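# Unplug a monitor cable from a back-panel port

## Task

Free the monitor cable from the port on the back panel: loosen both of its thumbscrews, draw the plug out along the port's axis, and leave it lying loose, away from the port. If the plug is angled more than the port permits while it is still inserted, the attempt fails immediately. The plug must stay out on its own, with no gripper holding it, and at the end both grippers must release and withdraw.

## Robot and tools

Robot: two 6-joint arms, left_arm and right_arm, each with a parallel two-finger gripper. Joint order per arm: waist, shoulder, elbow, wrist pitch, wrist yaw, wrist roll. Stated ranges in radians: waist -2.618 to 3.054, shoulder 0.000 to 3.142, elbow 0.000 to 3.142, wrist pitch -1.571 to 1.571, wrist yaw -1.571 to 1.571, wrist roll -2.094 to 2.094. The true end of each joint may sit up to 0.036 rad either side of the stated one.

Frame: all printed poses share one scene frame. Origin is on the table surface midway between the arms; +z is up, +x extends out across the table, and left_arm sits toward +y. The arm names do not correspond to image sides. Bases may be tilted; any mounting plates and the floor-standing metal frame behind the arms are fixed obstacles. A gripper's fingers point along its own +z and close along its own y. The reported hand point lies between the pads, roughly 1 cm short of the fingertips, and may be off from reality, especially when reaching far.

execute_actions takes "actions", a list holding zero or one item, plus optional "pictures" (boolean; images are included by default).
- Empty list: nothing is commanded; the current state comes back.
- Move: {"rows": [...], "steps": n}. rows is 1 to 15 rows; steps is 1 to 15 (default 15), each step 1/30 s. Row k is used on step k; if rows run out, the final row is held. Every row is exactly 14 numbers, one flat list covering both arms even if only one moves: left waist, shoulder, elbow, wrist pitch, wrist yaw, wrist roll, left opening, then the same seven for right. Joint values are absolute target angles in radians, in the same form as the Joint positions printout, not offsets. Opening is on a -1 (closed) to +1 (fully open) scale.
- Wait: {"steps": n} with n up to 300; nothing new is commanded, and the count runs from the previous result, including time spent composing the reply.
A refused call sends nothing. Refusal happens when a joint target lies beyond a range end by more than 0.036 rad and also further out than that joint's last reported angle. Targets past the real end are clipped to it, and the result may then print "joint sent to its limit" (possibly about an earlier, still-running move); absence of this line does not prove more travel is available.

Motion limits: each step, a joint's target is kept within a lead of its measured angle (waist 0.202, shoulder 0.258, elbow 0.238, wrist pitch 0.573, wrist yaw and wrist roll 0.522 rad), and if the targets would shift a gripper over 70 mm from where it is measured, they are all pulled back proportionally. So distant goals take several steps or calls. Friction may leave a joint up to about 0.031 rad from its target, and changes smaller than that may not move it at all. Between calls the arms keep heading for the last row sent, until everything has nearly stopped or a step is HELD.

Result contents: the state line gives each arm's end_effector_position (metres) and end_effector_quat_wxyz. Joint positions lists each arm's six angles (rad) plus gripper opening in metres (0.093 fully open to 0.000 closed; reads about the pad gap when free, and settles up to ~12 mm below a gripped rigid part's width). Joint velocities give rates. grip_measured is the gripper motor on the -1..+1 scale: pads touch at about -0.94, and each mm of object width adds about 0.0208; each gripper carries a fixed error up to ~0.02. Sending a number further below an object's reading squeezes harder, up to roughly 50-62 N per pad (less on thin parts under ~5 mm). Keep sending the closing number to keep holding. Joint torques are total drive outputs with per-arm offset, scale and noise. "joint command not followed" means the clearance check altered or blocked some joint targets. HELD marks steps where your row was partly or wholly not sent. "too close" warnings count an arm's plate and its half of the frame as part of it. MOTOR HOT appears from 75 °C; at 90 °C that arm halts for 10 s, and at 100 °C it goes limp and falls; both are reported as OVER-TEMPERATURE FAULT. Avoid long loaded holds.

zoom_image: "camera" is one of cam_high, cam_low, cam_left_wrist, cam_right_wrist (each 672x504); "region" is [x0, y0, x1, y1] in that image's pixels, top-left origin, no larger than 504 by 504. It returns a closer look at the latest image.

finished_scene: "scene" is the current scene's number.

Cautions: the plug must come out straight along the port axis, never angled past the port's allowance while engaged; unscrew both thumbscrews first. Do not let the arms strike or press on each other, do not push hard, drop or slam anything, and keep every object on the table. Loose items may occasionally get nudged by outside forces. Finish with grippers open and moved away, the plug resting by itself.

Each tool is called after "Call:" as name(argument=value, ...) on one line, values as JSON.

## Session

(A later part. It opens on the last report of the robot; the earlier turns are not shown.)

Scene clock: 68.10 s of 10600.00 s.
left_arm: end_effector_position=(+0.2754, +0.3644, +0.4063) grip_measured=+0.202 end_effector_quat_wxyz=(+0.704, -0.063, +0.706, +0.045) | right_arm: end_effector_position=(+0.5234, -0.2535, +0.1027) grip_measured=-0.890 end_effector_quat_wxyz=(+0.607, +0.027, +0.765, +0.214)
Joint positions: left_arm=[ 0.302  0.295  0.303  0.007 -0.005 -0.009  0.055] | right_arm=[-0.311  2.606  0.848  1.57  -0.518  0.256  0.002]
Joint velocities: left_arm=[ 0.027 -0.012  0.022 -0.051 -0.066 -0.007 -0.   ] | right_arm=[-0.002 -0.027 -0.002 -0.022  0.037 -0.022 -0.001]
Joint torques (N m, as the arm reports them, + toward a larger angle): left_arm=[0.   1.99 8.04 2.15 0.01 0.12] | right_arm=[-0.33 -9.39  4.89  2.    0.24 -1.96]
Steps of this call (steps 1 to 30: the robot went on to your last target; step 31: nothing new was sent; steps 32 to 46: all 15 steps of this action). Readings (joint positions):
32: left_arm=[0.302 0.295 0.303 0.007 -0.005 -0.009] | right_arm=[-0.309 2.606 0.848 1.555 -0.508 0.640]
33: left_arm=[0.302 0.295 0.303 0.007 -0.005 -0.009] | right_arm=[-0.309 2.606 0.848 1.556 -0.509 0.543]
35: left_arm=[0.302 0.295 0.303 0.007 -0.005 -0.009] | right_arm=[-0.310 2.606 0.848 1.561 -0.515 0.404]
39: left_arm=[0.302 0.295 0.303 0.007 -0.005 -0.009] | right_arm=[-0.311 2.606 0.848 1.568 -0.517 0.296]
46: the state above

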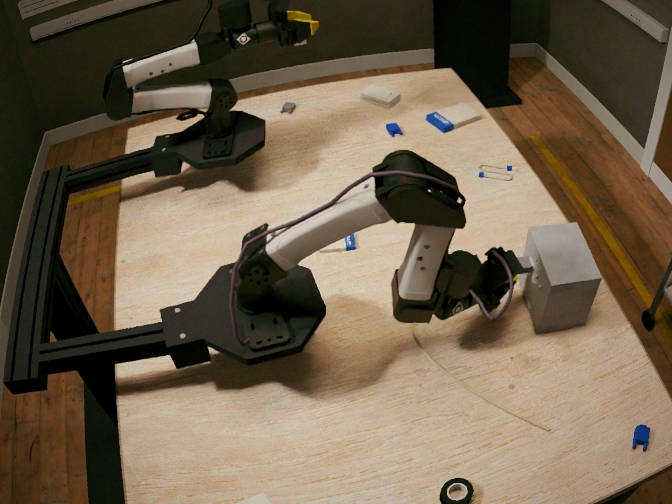

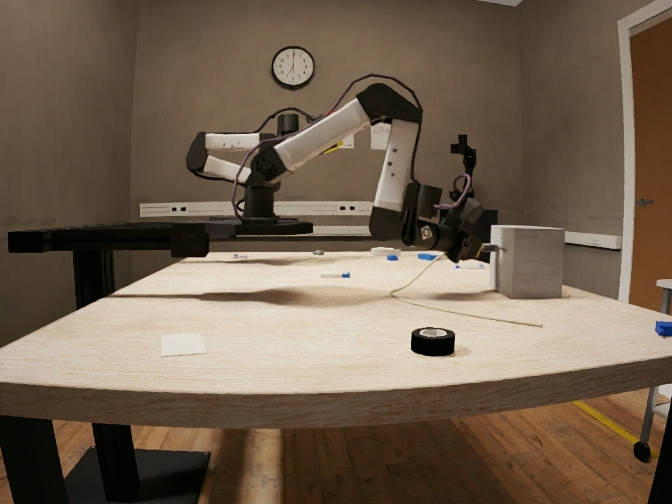

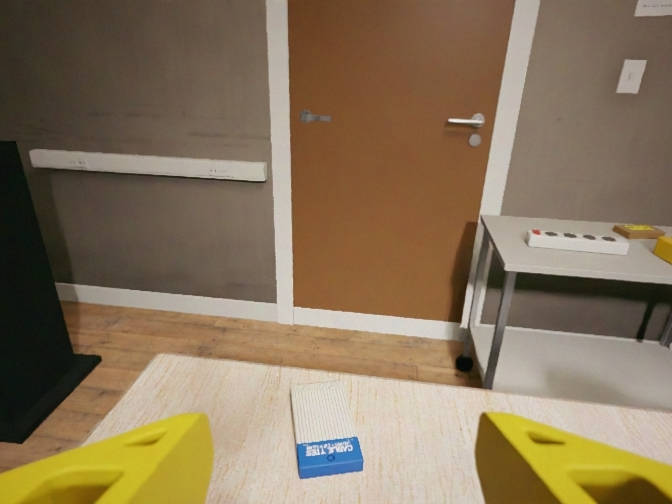

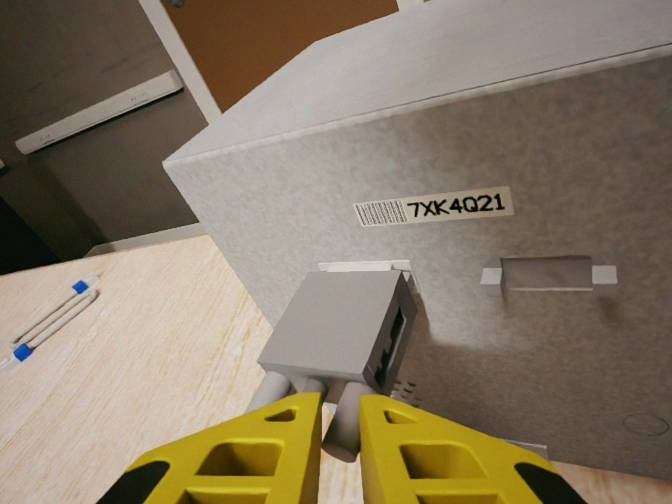

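Call:
execute_actions(actions=[{"rows":[[0.3,0.3,0.3,0,0,0,0.2,-0.315,2.61,0.863,1.55,-0.5,0.65,-0.55]],"steps":8}], pictures=false)

Call:
execute_actions(actions=[{"rows":[[0.3,0.3,0.3,0,0,0,0.2,-0.315,2.61,0.863,1.55,-0.5,2.09,-0.55]]}], pictures=false)

Call:
execute_actions(actions=[{"rows":[[0.3,0.3,0.3,0,0,0,0.2,-0.315,2.61,0.863,1.55,-0.5,2.0,-0.9],[0.3,0.3,0.3,0,0,0,0.2,-0.315,2.61,0.863,1.55,-0.5,0.4,-0.9]]}], pictures=false)

Call:
execute_actions(actions=[{"rows":[[0.3,0.3,0.3,0,0,0,0.2,-0.315,2.61,0.863,1.55,-0.5,0.6,-0.55],[0.3,0.3,0.3,0,0,0,0.2,-0.315,2.61,0.863,1.55,-0.5,2.09,-0.55]]}], pictures=false)

Call:
execute_actions(actions=[{"rows":[[0.3,0.3,0.3,0,0,0,0.2,-0.315,2.61,0.863,1.55,-0.5,2.0,-0.9],[0.3,0.3,0.3,0,0,0,0.2,-0.315,2.61,0.863,1.55,-0.5,0.4,-0.9]]}], pictures=false)

Call:
execute_actions(actions=[{"rows":[[0.3,0.3,0.3,0,0,0,0.2,-0.315,2.61,0.863,1.55,-0.5,0.6,-0.55],[0.3,0.3,0.3,0,0,0,0.2,-0.315,2.61,0.863,1.55,-0.5,2.09,-0.55]]}], pictures=false)

Call:
execute_actions(actions=[{"rows":[[0.3,0.3,0.3,0,0,0,0.2,-0.315,2.61,0.863,1.55,-0.5,2.0,-0.9],[0.3,0.3,0.3,0,0,0,0.2,-0.315,2.61,0.863,1.55,-0.5,0.4,-0.9]]}], pictures=false)

Call:
execute_actions(actions=[{"rows":[[0.3,0.3,0.3,0,0,0,0.2,-0.315,2.61,0.863,1.55,-0.5,0.6,-0.55],[0.3,0.3,0.3,0,0,0,0.2,-0.315,2.61,0.863,1.55,-0.5,2.09,-0.55]]}], pictures=false)

Call:
execute_actions(actions=[{"rows":[[0.3,0.3,0.3,0,0,0,0.2,-0.315,2.61,0.863,1.55,-0.5,2.0,-0.9],[0.3,0.3,0.3,0,0,0,0.2,-0.315,2.61,0.863,1.55,-0.5,0.4,-0.9]]}], pictures=false)

Call:
execute_actions(actions=[{"rows":[[0.3,0.3,0.3,0,0,0,0.2,-0.315,2.61,0.863,1.55,-0.5,0.6,-0.55],[0.3,0.3,0.3,0,0,0,0.2,-0.315,2.61,0.863,1.55,-0.5,2.0,-0.55]]}])

Call:
zoom_image(camera="cam_right_wrist", region=[200,220,480,500])

Scene clock: 82.23 s of 10600.00 s.
left_arm: end_effector_position=(+0.2754, +0.3644, +0.4063) grip_measured=+0.202 end_effector_quat_wxyz=(+0.704, -0.063, +0.706, +0.045) | right_arm: end_effector_position=(+0.5239, -0.2573, +0.1000) grip_measured=-0.551 end_effector_quat_wxyz=(+0.562, +0.156, +0.753, +0.304)
Joint positions: left_arm=[ 0.302  0.295  0.303  0.007 -0.005 -0.009  0.055] | right_arm=[-0.316  2.606  0.85   1.555 -0.508  0.579  0.019]
Joint velocities: left_arm=[-0.007  0.002  0.012 -0.022  0.022  0.007  0.   ] | right_arm=[-0.002  0.002 -0.007 -0.007 -0.022  0.432 -0.   ]
Joint torques (N m, as the arm reports them, + toward a larger angle): left_arm=[0.01 2.13 7.99 2.16 0.05 0.12] | right_arm=[-0.23 -9.42  4.45  2.01  0.09 -0.04]
Steps of this call (steps 1 to 15: the robot went on to your last target; steps 16 to 90: nothing new was sent; then 10.87 s passed at rest; steps 91 to 98: all 8 steps of this action). Readings (joint positions):
91: left_arm=[0.302 0.295 0.303 0.007 -0.005 -0.009] | right_arm=[-0.312 2.606 0.848 1.570 -0.514 0.326]
92: left_arm=[0.302 0.295 0.303 0.007 -0.005 -0.009] | right_arm=[-0.315 2.606 0.850 1.568 -0.511 0.390]
94: left_arm=[0.302 0.295 0.303 0.007 -0.005 -0.009] | right_arm=[-0.316 2.606 0.850 1.561 -0.509 0.482]
98: the state above

Scene clock: 82.73 s of 10600.00 s.
left_arm: end_effector_position=(+0.2754, +0.3644, +0.4063) grip_measured=+0.202 end_effector_quat_wxyz=(+0.704, -0.063, +0.706, +0.045) | right_arm: end_effector_position=(+0.5237, -0.2573, +0.0991) grip_measured=-0.551 end_effector_quat_wxyz=(+0.251, +0.591, +0.494, +0.586)
Joint positions: left_arm=[ 0.302  0.295  0.303  0.007 -0.005 -0.009  0.055] | right_arm=[-0.316  2.606  0.85   1.551 -0.507  1.917  0.019]
Joint velocities: left_arm=[ 0.007 -0.012  0.002 -0.051 -0.007  0.022  0.001] | right_arm=[-0.017 -0.002 -0.022 -0.007 -0.022  1.179 -0.001]
Joint torques (N m, as the arm reports them, + toward a larger angle): left_arm=[0.04 2.   8.11 2.18 0.05 0.12] | right_arm=[-0.07 -9.01  4.58  2.05  0.16 -0.14]
Steps of this call (steps 1 to 15: all 15 steps of this action). Readings (joint positions):
1: left_arm=[0.302 0.295 0.303 0.007 -0.005 -0.009] | right_arm=[-0.316 2.606 0.850 1.555 -0.508 0.666]
2: left_arm=[0.302 0.295 0.303 0.007 -0.005 -0.009] | right_arm=[-0.316 2.606 0.850 1.555 -0.507 0.767]
4: left_arm=[0.302 0.295 0.303 0.007 -0.005 -0.009] | right_arm=[-0.316 2.606 0.850 1.554 -0.507 0.968]
8: left_arm=[0.302 0.295 0.303 0.007 -0.005 -0.009] | right_arm=[-0.316 2.606 0.850 1.553 -0.507 1.370]
15: the state above

Scene clock: 83.23 s of 10600.00 s.
left_arm: end_effector_position=(+0.2754, +0.3644, +0.4063) grip_measured=+0.202 end_effector_quat_wxyz=(+0.704, -0.063, +0.706, +0.045) | right_arm: end_effector_position=(+0.5238, -0.2558, +0.1002) grip_measured=-0.890 end_effector_quat_wxyz=(+0.552, +0.180, +0.746, +0.326)
Joint positions: left_arm=[ 0.302  0.295  0.303  0.007 -0.005 -0.009  0.055] | right_arm=[-0.314  2.609  0.852  1.561 -0.512  0.65   0.002]
Joint velocities: left_arm=[ 0.007  0.007  0.007 -0.095 -0.007  0.022 -0.001] | right_arm=[-0.002 -0.022 -0.012 -0.051 -0.007 -1.546 -0.   ]
Joint torques (N m, as the arm reports them, + toward a larger angle): left_arm=[0.04 2.08 7.85 2.15 0.06 0.13] | right_arm=[-0.29 -9.44  4.41  1.88  0.26 -0.32]
Steps of this call (steps 1 to 15: all 15 steps of this action). Readings (joint positions):
1: left_arm=[0.302 0.295 0.303 0.007 -0.005 -0.009] | right_arm=[-0.316 2.606 0.850 1.550 -0.507 1.936]
2: left_arm=[0.302 0.295 0.303 0.007 -0.005 -0.009] | right_arm=[-0.315 2.608 0.851 1.541 -0.507 1.855]
4: left_arm=[0.302 0.295 0.303 0.007 -0.005 -0.009] | right_arm=[-0.315 2.609 0.852 1.545 -0.508 1.655]
8: left_arm=[0.302 0.295 0.303 0.007 -0.005 -0.009] | right_arm=[-0.315 2.609 0.852 1.551 -0.509 1.261]
15: the state above

Scene clock: 83.73 s of 10600.00 s.
left_arm: end_effector_position=(+0.2754, +0.3644, +0.4063) grip_measured=+0.202 end_effector_quat_wxyz=(+0.704, -0.063, +0.706, +0.045) | right_arm: end_effector_position=(+0.5236, -0.2564, +0.0980) grip_measured=-0.551 end_effector_quat_wxyz=(+0.256, +0.586, +0.500, +0.584)
Joint positions: left_arm=[ 0.302  0.295  0.303  0.007 -0.005 -0.009  0.055] | right_arm=[-0.314  2.609  0.852  1.552 -0.508  1.897  0.019]
Joint velocities: left_arm=[-0.002  0.012 -0.002  0.007  0.037 -0.037  0.   ] | right_arm=[ 0.017  0.002 -0.007 -0.022 -0.022  1.223 -0.001]
Joint torques (N m, as the arm reports them, + toward a larger angle): left_arm=[-0.1   2.02  8.02  2.14  0.05  0.12] | right_arm=[-0.15 -9.49  4.48  2.09  0.15 -0.13]
Steps of this call (steps 1 to 15: all 15 steps of this action). Readings (joint positions):
1: left_arm=[0.302 0.295 0.303 0.007 -0.005 -0.009] | right_arm=[-0.314 2.609 0.852 1.561 -0.513 0.635]
2: left_arm=[0.302 0.295 0.303 0.007 -0.005 -0.009] | right_arm=[-0.314 2.609 0.852 1.561 -0.512 0.718]
4: left_arm=[0.302 0.295 0.303 0.007 -0.005 -0.009] | right_arm=[-0.314 2.609 0.852 1.558 -0.510 0.920]
8: left_arm=[0.302 0.295 0.303 0.007 -0.005 -0.009] | right_arm=[-0.314 2.609 0.852 1.555 -0.509 1.322]
15: the state above

Scene clock: 84.23 s of 10600.00 s.
left_arm: end_effector_position=(+0.2754, +0.3644, +0.4063) grip_measured=+0.202 end_effector_quat_wxyz=(+0.704, -0.063, +0.706, +0.045) | right_arm: end_effector_position=(+0.5237, -0.2552, +0.0997) grip_measured=-0.890 end_effector_quat_wxyz=(+0.552, +0.177, +0.748, +0.324)
Joint positions: left_arm=[ 0.302  0.295  0.303  0.007 -0.005 -0.009  0.055] | right_arm=[-0.313  2.61   0.852  1.56  -0.513  0.642  0.002]
Joint velocities: left_arm=[ 0.007  0.002 -0.007 -0.051 -0.066 -0.022  0.   ] | right_arm=[ 0.012 -0.012 -0.002  0.022 -0.037 -1.458  0.   ]
Joint torques (N m, as the arm reports them, + toward a larger angle): left_arm=[0.07 2.03 7.96 2.17 0.04 0.12] | right_arm=[-0.29 -9.64  4.29  1.95  0.28 -0.34]
Steps of this call (steps 1 to 15: all 15 steps of this action). Readings (joint positions):
1: left_arm=[0.302 0.295 0.303 0.007 -0.005 -0.009] | right_arm=[-0.314 2.609 0.852 1.551 -0.508 1.920]
2: left_arm=[0.302 0.295 0.303 0.007 -0.005 -0.009] | right_arm=[-0.314 2.609 0.852 1.546 -0.508 1.840]
4: left_arm=[0.302 0.295 0.303 0.007 -0.005 -0.009] | right_arm=[-0.314 2.610 0.852 1.548 -0.508 1.640]
8: left_arm=[0.302 0.295 0.303 0.007 -0.005 -0.009] | right_arm=[-0.314 2.610 0.852 1.552 -0.509 1.245]
15: the state above

Scene clock: 84.73 s of 10600.00 s.
left_arm: end_effector_position=(+0.2754, +0.3644, +0.4063) grip_measured=+0.202 end_effector_quat_wxyz=(+0.704, -0.063, +0.706, +0.045) | right_arm: end_effector_position=(+0.5235, -0.2558, +0.0977) grip_measured=-0.551 end_effector_quat_wxyz=(+0.256, +0.585, +0.501, +0.583)
Joint positions: left_arm=[ 0.302  0.295  0.303  0.007 -0.005 -0.009  0.055] | right_arm=[-0.313  2.61   0.852  1.552 -0.508  1.894  0.019]
Joint velocities: left_arm=[-0.012 -0.012 -0.007 -0.081 -0.022  0.022 -0.   ] | right_arm=[ 0.012 -0.017 -0.002  0.037 -0.022  1.223 -0.001]
Joint torques (N m, as the arm reports them, + toward a larger angle): left_arm=[0.03 2.   8.06 2.17 0.03 0.14] | right_arm=[-0.56 -9.75  4.53  2.13  0.16 -0.07]
Steps of this call (steps 1 to 15: all 15 steps of this action). Readings (joint positions):
1: left_arm=[0.302 0.295 0.303 0.007 -0.005 -0.009] | right_arm=[-0.313 2.610 0.852 1.561 -0.513 0.629]
2: left_arm=[0.302 0.295 0.303 0.007 -0.005 -0.009] | right_arm=[-0.313 2.610 0.852 1.561 -0.512 0.712]
4: left_arm=[0.302 0.295 0.303 0.007 -0.005 -0.009] | right_arm=[-0.313 2.610 0.852 1.558 -0.510 0.914]
8: left_arm=[0.302 0.295 0.303 0.007 -0.005 -0.009] | right_arm=[-0.313 2.610 0.852 1.555 -0.509 1.316]
15: the state above

Scene clock: 85.23 s of 10600.00 s.
left_arm: end_effector_position=(+0.2754, +0.3644, +0.4063) grip_measured=+0.202 end_effector_quat_wxyz=(+0.704, -0.063, +0.706, +0.045) | right_arm: end_effector_position=(+0.5236, -0.2552, +0.0995) grip_measured=-0.890 end_effector_quat_wxyz=(+0.552, +0.177, +0.748, +0.324)
Joint positions: left_arm=[ 0.302  0.295  0.303  0.007 -0.005 -0.009  0.055] | right_arm=[-0.313  2.61   0.852  1.56  -0.513  0.641  0.002]
Joint velocities: left_arm=[-0.002 -0.017 -0.012  0.081  0.022  0.037  0.   ] | right_arm=[-0.012  0.002  0.002 -0.022  0.051 -1.458 -0.   ]
Joint torques (N m, as the arm reports them, + toward a larger angle): left_arm=[0.03 2.02 8.09 2.15 0.04 0.11] | right_arm=[-0.4  -9.53  4.15  1.99  0.17 -0.34]
Steps of this call (steps 1 to 15: all 15 steps of this action). Readings (joint positions):
1: left_arm=[0.302 0.295 0.303 0.007 -0.005 -0.009] | right_arm=[-0.313 2.610 0.852 1.552 -0.508 1.918]
2: left_arm=[0.302 0.295 0.303 0.007 -0.005 -0.009] | right_arm=[-0.313 2.610 0.852 1.548 -0.507 1.838]
4: left_arm=[0.302 0.295 0.303 0.007 -0.005 -0.009] | right_arm=[-0.313 2.610 0.852 1.548 -0.507 1.638]
8: left_arm=[0.302 0.295 0.303 0.007 -0.005 -0.009] | right_arm=[-0.313 2.610 0.852 1.552 -0.509 1.243]
15: the state above

Scene clock: 85.73 s of 10600.00 s.
left_arm: end_effector_position=(+0.2754, +0.3644, +0.4063) grip_measured=+0.202 end_effector_quat_wxyz=(+0.704, -0.063, +0.706, +0.045) | right_arm: end_effector_position=(+0.5235, -0.2558, +0.0977) grip_measured=-0.551 end_effector_quat_wxyz=(+0.256, +0.585, +0.502, +0.583)
Joint positions: left_arm=[ 0.302  0.295  0.303  0.007 -0.005 -0.009  0.055] | right_arm=[-0.313  2.61   0.852  1.552 -0.508  1.894  0.019]
Joint velocities: left_arm=[ 0.002 -0.002 -0.007  0.007 -0.066  0.051  0.   ] | right_arm=[-0.012 -0.012 -0.007  0.022 -0.051  1.311 -0.001]
Joint torques (N m, as the arm reports them, + toward a larger angle): left_arm=[0.02 1.93 8.07 2.14 0.05 0.1 ] | right_arm=[-0.61 -9.66  4.33  2.08  0.17 -0.08]
Steps of this call (steps 1 to 15: all 15 steps of this action). Readings (joint positions):
1: left_arm=[0.302 0.295 0.303 0.007 -0.005 -0.009] | right_arm=[-0.313 2.610 0.852 1.560 -0.513 0.628]
2: left_arm=[0.302 0.295 0.303 0.007 -0.005 -0.009] | right_arm=[-0.313 2.610 0.852 1.560 -0.512 0.711]
4: left_arm=[0.302 0.295 0.303 0.007 -0.005 -0.009] | right_arm=[-0.313 2.610 0.852 1.557 -0.510 0.913]
8: left_arm=[0.302 0.295 0.303 0.007 -0.005 -0.009] | right_arm=[-0.313 2.610 0.852 1.554 -0.509 1.315]
15: the state above

Scene clock: 86.23 s of 10600.00 s.
left_arm: end_effector_position=(+0.2754, +0.3644, +0.4063) grip_measured=+0.202 end_effector_quat_wxyz=(+0.704, -0.063, +0.706, +0.045) | right_arm: end_effector_position=(+0.5237, -0.2551, +0.0994) grip_measured=-0.890 end_effector_quat_wxyz=(+0.552, +0.177, +0.748, +0.324)
Joint positions: left_arm=[ 0.302  0.295  0.303  0.007 -0.005 -0.009  0.055] | right_arm=[-0.313  2.61   0.852  1.559 -0.512  0.641  0.002]
Joint velocities: left_arm=[-0.002 -0.012  0.017 -0.051 -0.066  0.007 -0.   ] | right_arm=[ 0.002 -0.017 -0.002  0.007 -0.095 -1.516  0.001]
Joint torques (N m, as the arm reports them, + toward a larger angle): left_arm=[0.03 2.05 7.97 2.15 0.04 0.12] | right_arm=[-0.79 -9.52  4.24  1.94  0.25 -0.36]
Steps of this call (steps 1 to 15: all 15 steps of this action). Readings (joint positions):
1: left_arm=[0.302 0.295 0.303 0.007 -0.005 -0.009] | right_arm=[-0.313 2.610 0.852 1.551 -0.508 1.918]
2: left_arm=[0.302 0.295 0.303 0.007 -0.005 -0.009] | right_arm=[-0.313 2.610 0.852 1.548 -0.507 1.837]
4: left_arm=[0.302 0.295 0.303 0.007 -0.005 -0.009] | right_arm=[-0.313 2.610 0.852 1.548 -0.507 1.638]
8: left_arm=[0.302 0.295 0.303 0.007 -0.005 -0.009] | right_arm=[-0.313 2.610 0.852 1.552 -0.509 1.242]
15: the state above

Scene clock: 86.73 s of 10600.00 s.
left_arm: end_effector_position=(+0.2754, +0.3644, +0.4063) grip_measured=+0.202 end_effector_quat_wxyz=(+0.704, -0.063, +0.706, +0.045) | right_arm: end_effector_position=(+0.5235, -0.2557, +0.0977) grip_measured=-0.551 end_effector_quat_wxyz=(+0.272, +0.571, +0.518, +0.576)
Joint positions: left_arm=[ 0.302  0.295  0.303  0.007 -0.005 -0.009  0.055] | right_arm=[-0.313  2.61   0.852  1.552 -0.508  1.839  0.019]
Joint velocities: left_arm=[-0.007 -0.002 -0.007 -0.007 -0.007 -0.037  0.   ] | right_arm=[-0.022 -0.007  0.002 -0.081 -0.022  1.018  0.001]
Joint torques (N m, as the arm reports them, + toward a larger angle): left_arm=[0.12 2.05 8.04 2.16 0.04 0.13] | right_arm=[-0.41 -9.6   4.17  2.09  0.16 -0.07]
Steps of this call (steps 1 to 15: all 15 steps of this action). Readings (joint positions):
1: left_arm=[0.302 0.295 0.303 0.007 -0.005 -0.009] | right_arm=[-0.313 2.610 0.852 1.560 -0.513 0.628]
2: left_arm=[0.302 0.295 0.303 0.007 -0.005 -0.009] | right_arm=[-0.313 2.610 0.852 1.560 -0.512 0.711]
4: left_arm=[0.302 0.295 0.303 0.007 -0.005 -0.009] | right_arm=[-0.313 2.610 0.852 1.557 -0.510 0.913]
8: left_arm=[0.302 0.295 0.303 0.007 -0.005 -0.009] | right_arm=[-0.313 2.610 0.852 1.554 -0.509 1.315]
15: the state above

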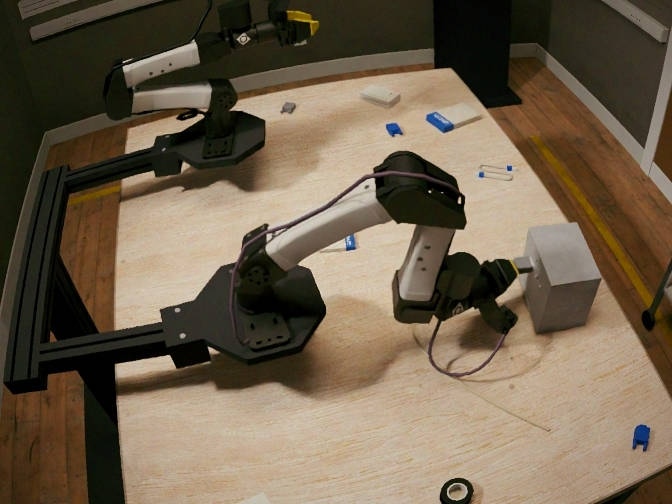

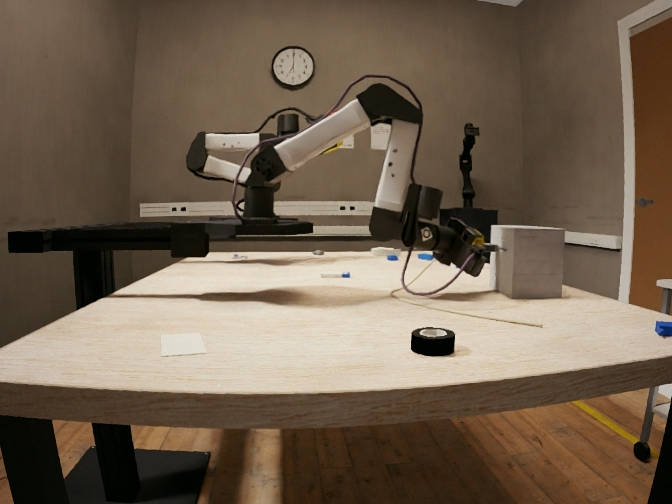

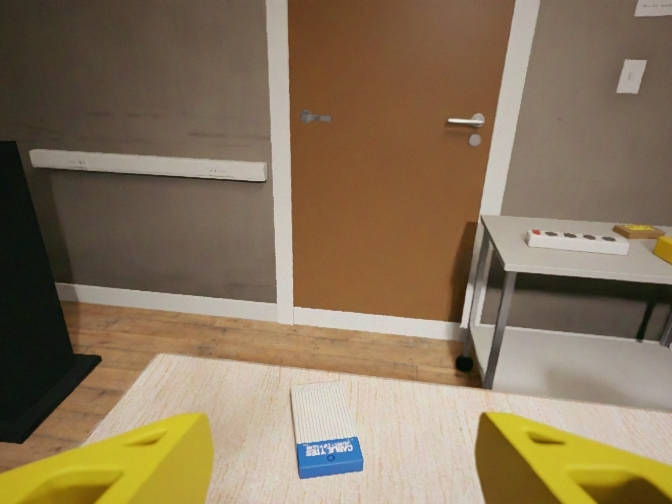

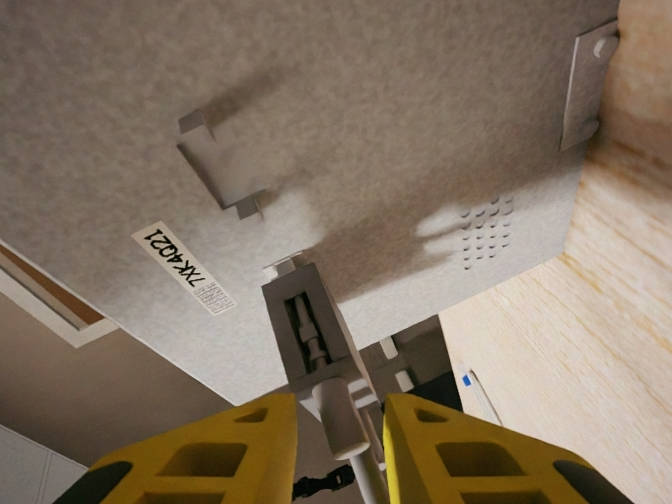

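Region (200, 220, 480, 500) of cam_right_wrist's 672x504 image, scaled by 1.800, with more detail than that image has.

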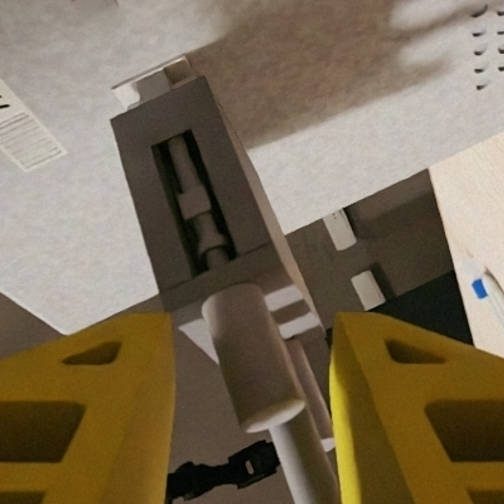

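Call:
execute_actions(actions=[{"rows":[[0.3,0.3,0.3,0,0,0,0.2,-0.315,2.61,0.863,1.55,-0.5,2.0,-0.9],[0.3,0.3,0.3,0,0,0,0.2,-0.315,2.61,0.863,1.55,-0.5,0.3,-0.9]]}], pictures=false)

Call:
execute_actions(actions=[{"rows":[[0.3,0.3,0.3,0,0,0,0.2,-0.315,2.61,0.863,1.55,-0.5,0.6,-0.55],[0.3,0.3,0.3,0,0,0,0.2,-0.315,2.61,0.863,1.55,-0.5,2.09,-0.55]]}], pictures=false)

Call:
execute_actions(actions=[{"rows":[[0.3,0.3,0.3,0,0,0,0.2,-0.315,2.61,0.863,1.55,-0.5,2.0,-0.9],[0.3,0.3,0.3,0,0,0,0.2,-0.315,2.61,0.863,1.55,-0.5,0.3,-0.9]]}], pictures=false)

Call:
execute_actions(actions=[{"rows":[[0.3,0.3,0.3,0,0,0,0.2,-0.315,2.61,0.863,1.55,-0.5,0.6,-0.55],[0.3,0.3,0.3,0,0,0,0.2,-0.315,2.61,0.863,1.55,-0.5,2.09,-0.55]]}], pictures=false)

Call:
execute_actions(actions=[{"rows":[[0.3,0.3,0.3,0,0,0,0.2,-0.315,2.61,0.863,1.55,-0.5,2.0,-0.9],[0.3,0.3,0.3,0,0,0,0.2,-0.315,2.61,0.863,1.55,-0.5,0.3,-0.9]]}], pictures=false)

Call:
execute_actions(actions=[{"rows":[[0.3,0.3,0.3,0,0,0,0.2,-0.315,2.61,0.863,1.55,-0.5,0.6,-0.55],[0.3,0.3,0.3,0,0,0,0.2,-0.315,2.61,0.863,1.55,-0.5,2.09,-0.55]]}], pictures=false)

Call:
execute_actions(actions=[{"rows":[[0.3,0.3,0.3,0,0,0,0.2,-0.315,2.61,0.863,1.55,-0.5,2.0,-0.9],[0.3,0.3,0.3,0,0,0,0.2,-0.315,2.61,0.863,1.55,-0.5,0.3,-0.9]]}], pictures=false)

Call:
execute_actions(actions=[{"rows":[[0.3,0.3,0.3,0,0,0,0.2,-0.315,2.61,0.863,1.55,-0.5,0.6,-0.55],[0.3,0.3,0.3,0,0,0,0.2,-0.315,2.61,0.863,1.55,-0.5,2.09,-0.55]]}], pictures=false)

Call:
execute_actions(actions=[{"rows":[[0.3,0.3,0.3,0,0,0,0.2,-0.315,2.61,0.863,1.55,-0.5,2.0,-0.9],[0.3,0.3,0.3,0,0,0,0.2,-0.315,2.61,0.863,1.55,-0.5,0.3,-0.9]]}], pictures=false)

Call:
execute_actions(actions=[{"rows":[[0.3,0.3,0.3,0,0,0,0.2,-0.315,2.61,0.863,1.55,-0.5,0.6,-0.55],[0.3,0.3,0.3,0,0,0,0.2,-0.315,2.61,0.863,1.55,-0.5,2.09,-0.55]]}], pictures=false)

Call:
execute_actions(actions=[{"rows":[[0.3,0.3,0.3,0,0,0,0.2,-0.315,2.61,0.863,1.55,-0.5,2.0,-0.9],[0.3,0.3,0.3,0,0,0,0.2,-0.315,2.61,0.863,1.55,-0.5,0.3,-0.9]]}], pictures=false)

Call:
execute_actions(actions=[{"rows":[[0.3,0.3,0.3,0,0,0,0.2,-0.315,2.61,0.863,1.55,-0.5,0.6,-0.55],[0.3,0.3,0.3,0,0,0,0.2,-0.315,2.61,0.863,1.55,-0.5,2.0,-0.55]]}])

Call:
zoom_image(camera="cam_right_wrist", region=[200,220,480,500])

Scene clock: 105.33 s of 10600.00 s.
left_arm: end_effector_position=(+0.2754, +0.3644, +0.4063) grip_measured=+0.202 end_effector_quat_wxyz=(+0.704, -0.063, +0.706, +0.045) | right_arm: end_effector_position=(+0.5236, -0.2550, +0.0993) grip_measured=-0.890 end_effector_quat_wxyz=(+0.550, +0.179, +0.747, +0.326)
Joint positions: left_arm=[ 0.302  0.295  0.303  0.007 -0.005 -0.009  0.055] | right_arm=[-0.313  2.61   0.852  1.558 -0.512  0.647  0.002]
Joint velocities: left_arm=[ 0.022 -0.002  0.002  0.022 -0.007 -0.007 -0.   ] | right_arm=[-0.002  0.007  0.007  0.007 -0.022 -2.234 -0.001]
Joint torques (N m, as the arm reports them, + toward a larger angle): left_arm=[0.01 2.01 8.06 2.17 0.04 0.13] | right_arm=[-0.33 -9.48  4.69  1.91  0.31 -0.27]
Steps of this call (steps 1 to 30: the robot went on to your last target; steps 31 to 90: nothing new was sent; then 15.10 s passed at rest; steps 91 to 105: all 15 steps of this action). Readings (joint positions):
91: left_arm=[0.302 0.295 0.303 0.007 -0.005 -0.009] | right_arm=[-0.313 2.610 0.852 1.552 -0.508 1.995]
92: left_arm=[0.302 0.295 0.303 0.007 -0.005 -0.009] | right_arm=[-0.313 2.610 0.852 1.548 -0.507 1.912]
94: left_arm=[0.302 0.295 0.303 0.007 -0.005 -0.009] | right_arm=[-0.313 2.610 0.852 1.548 -0.508 1.712]
98: left_arm=[0.302 0.295 0.303 0.007 -0.005 -0.009] | right_arm=[-0.313 2.610 0.852 1.552 -0.510 1.316]
105: the state above

Scene clock: 105.83 s of 10600.00 s.
left_arm: end_effector_position=(+0.2754, +0.3644, +0.4063) grip_measured=+0.202 end_effector_quat_wxyz=(+0.704, -0.063, +0.706, +0.045) | right_arm: end_effector_position=(+0.5235, -0.2557, +0.0977) grip_measured=-0.551 end_effector_quat_wxyz=(+0.256, +0.585, +0.501, +0.584)
Joint positions: left_arm=[ 0.302  0.295  0.303  0.007 -0.005 -0.009  0.055] | right_arm=[-0.313  2.61   0.852  1.552 -0.508  1.895  0.019]
Joint velocities: left_arm=[ 0.002 -0.012  0.007 -0.051 -0.037 -0.051 -0.001] | right_arm=[ 0.012  0.022 -0.002  0.007 -0.007  1.282 -0.001]
Joint torques (N m, as the arm reports them, + toward a larger angle): left_arm=[0.09 1.93 7.93 2.16 0.02 0.11] | right_arm=[-0.42 -9.58  4.43  2.1   0.12 -0.18]
Steps of this call (steps 1 to 15: all 15 steps of this action). Readings (joint positions):
1: left_arm=[0.302 0.295 0.303 0.007 -0.005 -0.009] | right_arm=[-0.313 2.610 0.852 1.559 -0.513 0.629]
2: left_arm=[0.302 0.295 0.303 0.007 -0.005 -0.009] | right_arm=[-0.313 2.610 0.852 1.559 -0.512 0.712]
4: left_arm=[0.302 0.295 0.303 0.007 -0.005 -0.009] | right_arm=[-0.313 2.610 0.852 1.557 -0.510 0.914]
8: left_arm=[0.302 0.295 0.303 0.007 -0.005 -0.009] | right_arm=[-0.313 2.610 0.852 1.554 -0.509 1.316]
15: the state above

Scene clock: 106.33 s of 10600.00 s.
left_arm: end_effector_position=(+0.2754, +0.3644, +0.4063) grip_measured=+0.202 end_effector_quat_wxyz=(+0.704, -0.063, +0.706, +0.045) | right_arm: end_effector_position=(+0.5236, -0.2549, +0.0995) grip_measured=-0.890 end_effector_quat_wxyz=(+0.559, +0.160, +0.751, +0.313)
Joint positions: left_arm=[ 0.302  0.295  0.303  0.007 -0.005 -0.009  0.055] | right_arm=[-0.313  2.61   0.852  1.56  -0.513  0.598  0.002]
Joint velocities: left_arm=[-0.002 -0.007 -0.002 -0.007  0.007  0.007 -0.001] | right_arm=[ 0.007 -0.027 -0.002  0.037 -0.037 -1.78   0.   ]
Joint torques (N m, as the arm reports them, + toward a larger angle): left_arm=[0.04 1.96 8.05 2.16 0.04 0.11] | right_arm=[-0.39 -9.83  4.35  1.91  0.18 -0.35]
Steps of this call (steps 1 to 15: all 15 steps of this action). Readings (joint positions):
1: left_arm=[0.302 0.295 0.303 0.007 -0.005 -0.009] | right_arm=[-0.313 2.610 0.852 1.551 -0.508 1.918]
2: left_arm=[0.302 0.295 0.303 0.007 -0.005 -0.009] | right_arm=[-0.313 2.610 0.852 1.548 -0.507 1.838]
4: left_arm=[0.302 0.295 0.303 0.007 -0.005 -0.009] | right_arm=[-0.313 2.610 0.852 1.549 -0.507 1.638]
8: left_arm=[0.302 0.295 0.303 0.007 -0.005 -0.009] | right_arm=[-0.313 2.610 0.852 1.553 -0.509 1.243]
15: the state above

Scene clock: 106.83 s of 10600.00 s.
left_arm: end_effector_position=(+0.2754, +0.3644, +0.4063) grip_measured=+0.202 end_effector_quat_wxyz=(+0.704, -0.063, +0.706, +0.045) | right_arm: end_effector_position=(+0.5235, -0.2557, +0.0976) grip_measured=-0.551 end_effector_quat_wxyz=(+0.260, +0.581, +0.506, +0.581)
Joint positions: left_arm=[ 0.302  0.295  0.303  0.007 -0.005 -0.009  0.055] | right_arm=[-0.313  2.61   0.852  1.551 -0.508  1.878  0.019]
Joint velocities: left_arm=[ 0.002 -0.022  0.007 -0.022 -0.022 -0.022  0.001] | right_arm=[ 0.002  0.002 -0.002 -0.037 -0.081  1.399 -0.001]
Joint torques (N m, as the arm reports them, + toward a larger angle): left_arm=[0.06 1.95 8.   2.14 0.02 0.15] | right_arm=[-0.47 -9.7   4.18  2.1   0.13 -0.07]
Steps of this call (steps 1 to 15: all 15 steps of this action). Readings (joint positions):
1: left_arm=[0.302 0.295 0.303 0.007 -0.005 -0.009] | right_arm=[-0.313 2.610 0.852 1.560 -0.514 0.589]
2: left_arm=[0.302 0.295 0.303 0.007 -0.005 -0.009] | right_arm=[-0.313 2.610 0.852 1.560 -0.513 0.673]
4: left_arm=[0.302 0.295 0.303 0.007 -0.005 -0.009] | right_arm=[-0.313 2.610 0.852 1.557 -0.511 0.875]
8: left_arm=[0.302 0.295 0.303 0.007 -0.005 -0.009] | right_arm=[-0.313 2.610 0.852 1.554 -0.509 1.277]
15: the state above

Scene clock: 107.33 s of 10600.00 s.
left_arm: end_effector_position=(+0.2754, +0.3644, +0.4063) grip_measured=+0.202 end_effector_quat_wxyz=(+0.704, -0.063, +0.706, +0.045) | right_arm: end_effector_position=(+0.5236, -0.2549, +0.0996) grip_measured=-0.890 end_effector_quat_wxyz=(+0.560, +0.157, +0.752, +0.310)
Joint positions: left_arm=[ 0.302  0.295  0.303  0.007 -0.005 -0.009  0.055] | right_arm=[-0.313  2.61   0.852  1.56  -0.513  0.59   0.002]
Joint velocities: left_arm=[-0.002 -0.007 -0.007  0.022 -0.007  0.037  0.   ] | right_arm=[ 0.012 -0.022  0.007  0.066 -0.095 -1.766  0.001]
Joint torques (N m, as the arm reports them, + toward a larger angle): left_arm=[0.06 2.01 8.   2.14 0.05 0.14] | right_arm=[-0.31 -9.5   4.74  1.96  0.22 -0.36]
Steps of this call (steps 1 to 15: all 15 steps of this action). Readings (joint positions):
1: left_arm=[0.302 0.295 0.303 0.007 -0.005 -0.009] | right_arm=[-0.313 2.610 0.852 1.551 -0.508 1.905]
2: left_arm=[0.302 0.295 0.303 0.007 -0.005 -0.009] | right_arm=[-0.313 2.610 0.852 1.548 -0.507 1.825]
4: left_arm=[0.302 0.295 0.303 0.007 -0.005 -0.009] | right_arm=[-0.313 2.610 0.852 1.549 -0.507 1.625]
8: left_arm=[0.302 0.295 0.303 0.007 -0.005 -0.009] | right_arm=[-0.313 2.610 0.852 1.552 -0.509 1.230]
15: the state above

Scene clock: 107.83 s of 10600.00 s.
left_arm: end_effector_position=(+0.2754, +0.3644, +0.4063) grip_measured=+0.202 end_effector_quat_wxyz=(+0.704, -0.063, +0.706, +0.045) | right_arm: end_effector_position=(+0.5235, -0.2557, +0.0976) grip_measured=-0.551 end_effector_quat_wxyz=(+0.261, +0.581, +0.507, +0.581)
Joint positions: left_arm=[ 0.302  0.295  0.303  0.007 -0.005 -0.009  0.055] | right_arm=[-0.313  2.61   0.852  1.551 -0.508  1.875  0.019]
Joint velocities: left_arm=[-0.007 -0.007  0.012  0.066 -0.066 -0.081 -0.   ] | right_arm=[-0.002 -0.002  0.022  0.022 -0.037  1.414 -0.   ]
Joint torques (N m, as the arm reports them, + toward a larger angle): left_arm=[0.02 2.03 8.01 2.16 0.04 0.13] | right_arm=[-0.68 -9.64  4.45  2.    0.1  -0.14]
Steps of this call (steps 1 to 15: all 15 steps of this action). Readings (joint positions):
1: left_arm=[0.302 0.295 0.303 0.007 -0.005 -0.009] | right_arm=[-0.313 2.610 0.852 1.560 -0.514 0.582]
2: left_arm=[0.302 0.295 0.303 0.007 -0.005 -0.009] | right_arm=[-0.313 2.610 0.852 1.560 -0.513 0.666]
4: left_arm=[0.302 0.295 0.303 0.007 -0.005 -0.009] | right_arm=[-0.313 2.610 0.852 1.557 -0.511 0.868]
8: left_arm=[0.302 0.295 0.303 0.007 -0.005 -0.009] | right_arm=[-0.313 2.610 0.852 1.555 -0.509 1.270]
15: the state above

Scene clock: 108.33 s of 10600.00 s.
left_arm: end_effector_position=(+0.2754, +0.3644, +0.4063) grip_measured=+0.202 end_effector_quat_wxyz=(+0.704, -0.063, +0.706, +0.045) | right_arm: end_effector_position=(+0.5236, -0.2549, +0.0995) grip_measured=-0.890 end_effector_quat_wxyz=(+0.560, +0.157, +0.752, +0.310)
Joint positions: left_arm=[ 0.302  0.295  0.303  0.007 -0.005 -0.009  0.055] | right_arm=[-0.313  2.61   0.852  1.56  -0.513  0.589  0.002]
Joint velocities: left_arm=[ 0.002 -0.017 -0.007 -0.007  0.007 -0.022  0.   ] | right_arm=[-0.002 -0.002 -0.017 -0.037 -0.037 -1.78   0.001]
Joint torques (N m, as the arm reports them, + toward a larger angle): left_arm=[0.03 1.97 8.05 2.17 0.05 0.1 ] | right_arm=[-0.45 -9.7   4.48  2.01  0.24 -0.36]
Steps of this call (steps 1 to 15: all 15 steps of this action). Readings (joint positions):
1: left_arm=[0.302 0.295 0.303 0.007 -0.005 -0.009] | right_arm=[-0.313 2.610 0.852 1.551 -0.508 1.903]
2: left_arm=[0.302 0.295 0.303 0.007 -0.005 -0.009] | right_arm=[-0.313 2.610 0.852 1.548 -0.507 1.823]
4: left_arm=[0.302 0.295 0.303 0.007 -0.005 -0.009] | right_arm=[-0.313 2.610 0.852 1.549 -0.507 1.623]
8: left_arm=[0.302 0.295 0.303 0.007 -0.005 -0.009] | right_arm=[-0.313 2.610 0.852 1.552 -0.509 1.227]
15: the state above

Scene clock: 108.83 s of 10600.00 s.
left_arm: end_effector_position=(+0.2754, +0.3644, +0.4063) grip_measured=+0.202 end_effector_quat_wxyz=(+0.704, -0.063, +0.706, +0.045) | right_arm: end_effector_position=(+0.5235, -0.2556, +0.0977) grip_measured=-0.551 end_effector_quat_wxyz=(+0.261, +0.580, +0.507, +0.581)
Joint positions: left_arm=[ 0.302  0.295  0.303  0.007 -0.005 -0.009  0.055] | right_arm=[-0.313  2.61   0.852  1.552 -0.508  1.874  0.019]
Joint velocities: left_arm=[-0.007  0.002 -0.002 -0.066  0.051 -0.007  0.001] | right_arm=[-0.007 -0.002 -0.007 -0.022 -0.051  1.443  0.001]
Joint torques (N m, as the arm reports them, + toward a larger angle): left_arm=[0.12 1.99 8.06 2.16 0.03 0.14] | right_arm=[-0.56 -9.45  4.52  1.98  0.09 -0.1 ]
Steps of this call (steps 1 to 15: all 15 steps of this action). Readings (joint positions):
1: left_arm=[0.302 0.295 0.303 0.007 -0.005 -0.009] | right_arm=[-0.313 2.610 0.852 1.560 -0.514 0.581]
2: left_arm=[0.302 0.295 0.303 0.007 -0.005 -0.009] | right_arm=[-0.313 2.610 0.852 1.560 -0.513 0.665]
4: left_arm=[0.302 0.295 0.303 0.007 -0.005 -0.009] | right_arm=[-0.313 2.610 0.852 1.557 -0.511 0.867]
8: left_arm=[0.302 0.295 0.303 0.007 -0.005 -0.009] | right_arm=[-0.313 2.610 0.852 1.555 -0.509 1.269]
15: the state above

Scene clock: 109.33 s of 10600.00 s.
left_arm: end_effector_position=(+0.2754, +0.3644, +0.4063) grip_measured=+0.202 end_effector_quat_wxyz=(+0.704, -0.063, +0.706, +0.045) | right_arm: end_effector_position=(+0.5237, -0.2548, +0.0996) grip_measured=-0.890 end_effector_quat_wxyz=(+0.560, +0.157, +0.752, +0.309)
Joint positions: left_arm=[ 0.302  0.295  0.303  0.007 -0.005 -0.009  0.055] | right_arm=[-0.312  2.61   0.852  1.56  -0.512  0.588  0.002]
Joint velocities: left_arm=[ 0.017 -0.002  0.002 -0.095 -0.037 -0.037  0.001] | right_arm=[-0.002 -0.007  0.017  0.037 -0.051 -1.78  -0.001]
Joint torques (N m, as the arm reports them, + toward a larger angle): left_arm=[0.13 2.11 8.02 2.16 0.06 0.13] | right_arm=[-0.08 -9.59  4.31  1.93  0.21 -0.32]
Steps of this call (steps 1 to 15: all 15 steps of this action). Readings (joint positions):
1: left_arm=[0.302 0.295 0.303 0.007 -0.005 -0.009] | right_arm=[-0.313 2.610 0.852 1.551 -0.508 1.902]
2: left_arm=[0.302 0.295 0.303 0.007 -0.005 -0.009] | right_arm=[-0.313 2.610 0.852 1.548 -0.507 1.822]
4: left_arm=[0.302 0.295 0.303 0.007 -0.005 -0.009] | right_arm=[-0.313 2.610 0.852 1.549 -0.507 1.622]
8: left_arm=[0.302 0.295 0.303 0.007 -0.005 -0.009] | right_arm=[-0.313 2.610 0.852 1.552 -0.509 1.227]
15: the state above

Scene clock: 109.83 s of 10600.00 s.
left_arm: end_effector_position=(+0.2754, +0.3644, +0.4063) grip_measured=+0.202 end_effector_quat_wxyz=(+0.704, -0.063, +0.706, +0.045) | right_arm: end_effector_position=(+0.5235, -0.2553, +0.0976) grip_measured=-0.551 end_effector_quat_wxyz=(+0.261, +0.580, +0.507, +0.581)
Joint positions: left_arm=[ 0.302  0.295  0.303  0.007 -0.005 -0.009  0.055] | right_arm=[-0.312  2.61   0.852  1.551 -0.508  1.875  0.019]
Joint velocities: left_arm=[-0.022 -0.022  0.012  0.037  0.022 -0.007 -0.   ] | right_arm=[-0.007  0.007 -0.012 -0.051 -0.022  1.37  -0.001]
Joint torques (N m, as the arm reports them, + toward a larger angle): left_arm=[-0.06  2.03  7.99  2.15  0.03  0.13] | right_arm=[-0.32 -9.51  4.49  2.1   0.17 -0.08]
Steps of this call (steps 1 to 15: all 15 steps of this action). Readings (joint positions):
1: left_arm=[0.302 0.295 0.303 0.007 -0.005 -0.009] | right_arm=[-0.312 2.610 0.852 1.560 -0.512 0.581]
2: left_arm=[0.302 0.295 0.303 0.007 -0.005 -0.009] | right_arm=[-0.312 2.610 0.852 1.560 -0.511 0.665]
4: left_arm=[0.302 0.295 0.303 0.007 -0.005 -0.009] | right_arm=[-0.312 2.610 0.852 1.558 -0.510 0.867]
8: left_arm=[0.302 0.295 0.303 0.007 -0.005 -0.009] | right_arm=[-0.312 2.610 0.852 1.555 -0.508 1.269]
15: the state above

Scene clock: 110.33 s of 10600.00 s.
left_arm: end_effector_position=(+0.2754, +0.3644, +0.4063) grip_measured=+0.202 end_effector_quat_wxyz=(+0.704, -0.063, +0.706, +0.045) | right_arm: end_effector_position=(+0.5236, -0.2543, +0.0995) grip_measured=-0.890 end_effector_quat_wxyz=(+0.560, +0.156, +0.752, +0.311)
Joint positions: left_arm=[ 0.302  0.295  0.303  0.007 -0.005 -0.009  0.055] | right_arm=[-0.312  2.61   0.852  1.559 -0.515  0.589  0.002]
Joint velocities: left_arm=[-0.012 -0.002  0.002 -0.051 -0.007 -0.007  0.   ] | right_arm=[-0.007  0.002  0.007 -0.007 -0.081 -1.78  -0.001]
Joint torques (N m, as the arm reports them, + toward a larger angle): left_arm=[0.04 2.03 8.13 2.16 0.04 0.1 ] | right_arm=[-0.49 -9.85  4.41  1.89  0.29 -0.39]
Steps of this call (steps 1 to 15: all 15 steps of this action). Readings (joint positions):
1: left_arm=[0.302 0.295 0.303 0.007 -0.005 -0.009] | right_arm=[-0.312 2.610 0.852 1.551 -0.508 1.902]
2: left_arm=[0.302 0.295 0.303 0.007 -0.005 -0.009] | right_arm=[-0.312 2.610 0.852 1.548 -0.507 1.823]
4: left_arm=[0.302 0.295 0.303 0.007 -0.005 -0.009] | right_arm=[-0.312 2.610 0.852 1.549 -0.507 1.622]
8: left_arm=[0.302 0.295 0.303 0.007 -0.005 -0.009] | right_arm=[-0.312 2.610 0.852 1.552 -0.509 1.227]
15: the state above

Scene clock: 110.83 s of 10600.00 s.
left_arm: end_effector_position=(+0.2754, +0.3644, +0.4063) grip_measured=+0.202 end_effector_quat_wxyz=(+0.704, -0.063, +0.706, +0.045) | right_arm: end_effector_position=(+0.5235, -0.2553, +0.0976) grip_measured=-0.551 end_effector_quat_wxyz=(+0.276, +0.567, +0.522, +0.574)
Joint positions: left_arm=[ 0.302  0.295  0.303  0.007 -0.005 -0.009  0.055] | right_arm=[-0.312  2.61   0.852  1.551 -0.508  1.823  0.019]
Joint velocities: left_arm=[-0.007 -0.007 -0.002 -0.051 -0.007 -0.022 -0.   ] | right_arm=[ 0.002  0.017 -0.017  0.007  0.037  1.165  0.   ]
Joint torques (N m, as the arm reports them, + toward a larger angle): left_arm=[-0.02  2.06  8.    2.15  0.05  0.12] | right_arm=[-0.36 -9.72  4.56  2.03  0.13 -0.07]
Steps of this call (steps 1 to 15: all 15 steps of this action). Readings (joint positions):
1: left_arm=[0.302 0.295 0.303 0.007 -0.005 -0.009] | right_arm=[-0.312 2.610 0.852 1.560 -0.515 0.581]
2: left_arm=[0.302 0.295 0.303 0.007 -0.005 -0.009] | right_arm=[-0.312 2.610 0.852 1.559 -0.512 0.666]
4: left_arm=[0.302 0.295 0.303 0.007 -0.005 -0.009] | right_arm=[-0.312 2.610 0.852 1.556 -0.510 0.867]
8: left_arm=[0.302 0.295 0.303 0.007 -0.005 -0.009] | right_arm=[-0.312 2.610 0.852 1.553 -0.509 1.269]
15: the state above

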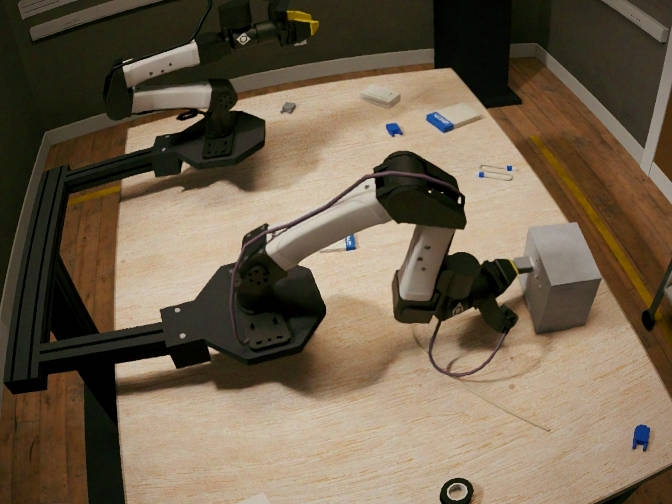

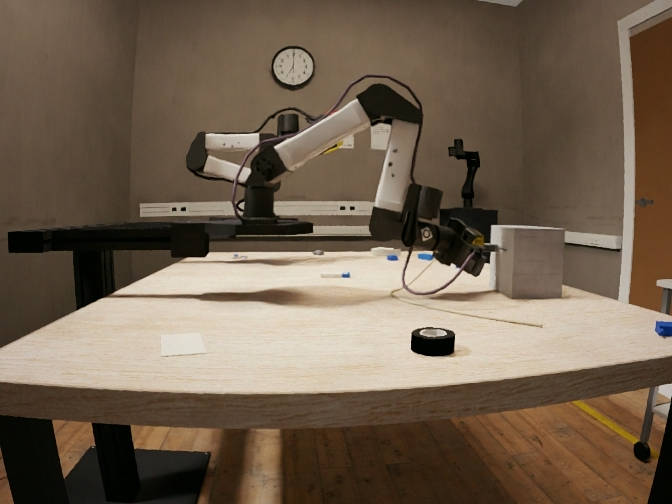

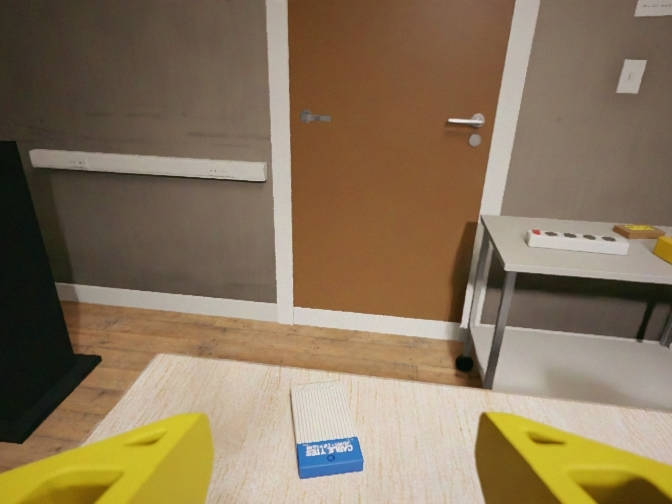

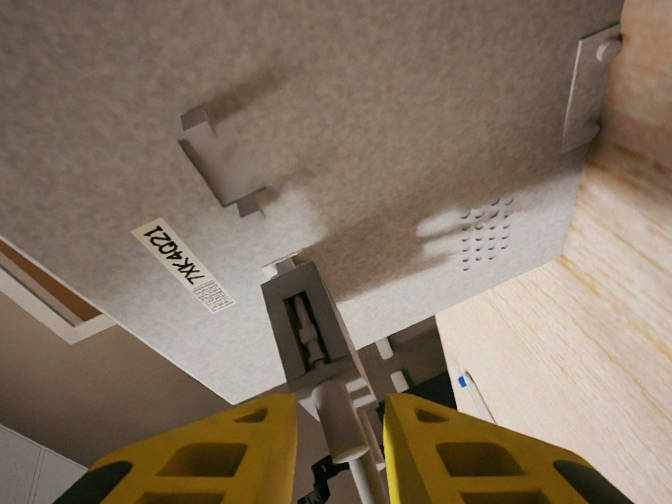

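Region (200, 220, 480, 500) of cam_right_wrist's 672x504 image, scaled by 1.800, with more detail than that image has.

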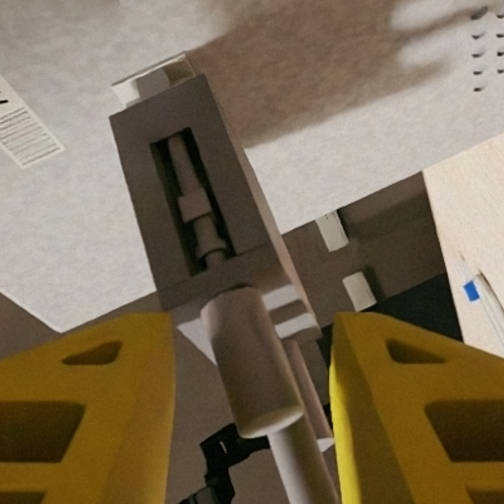

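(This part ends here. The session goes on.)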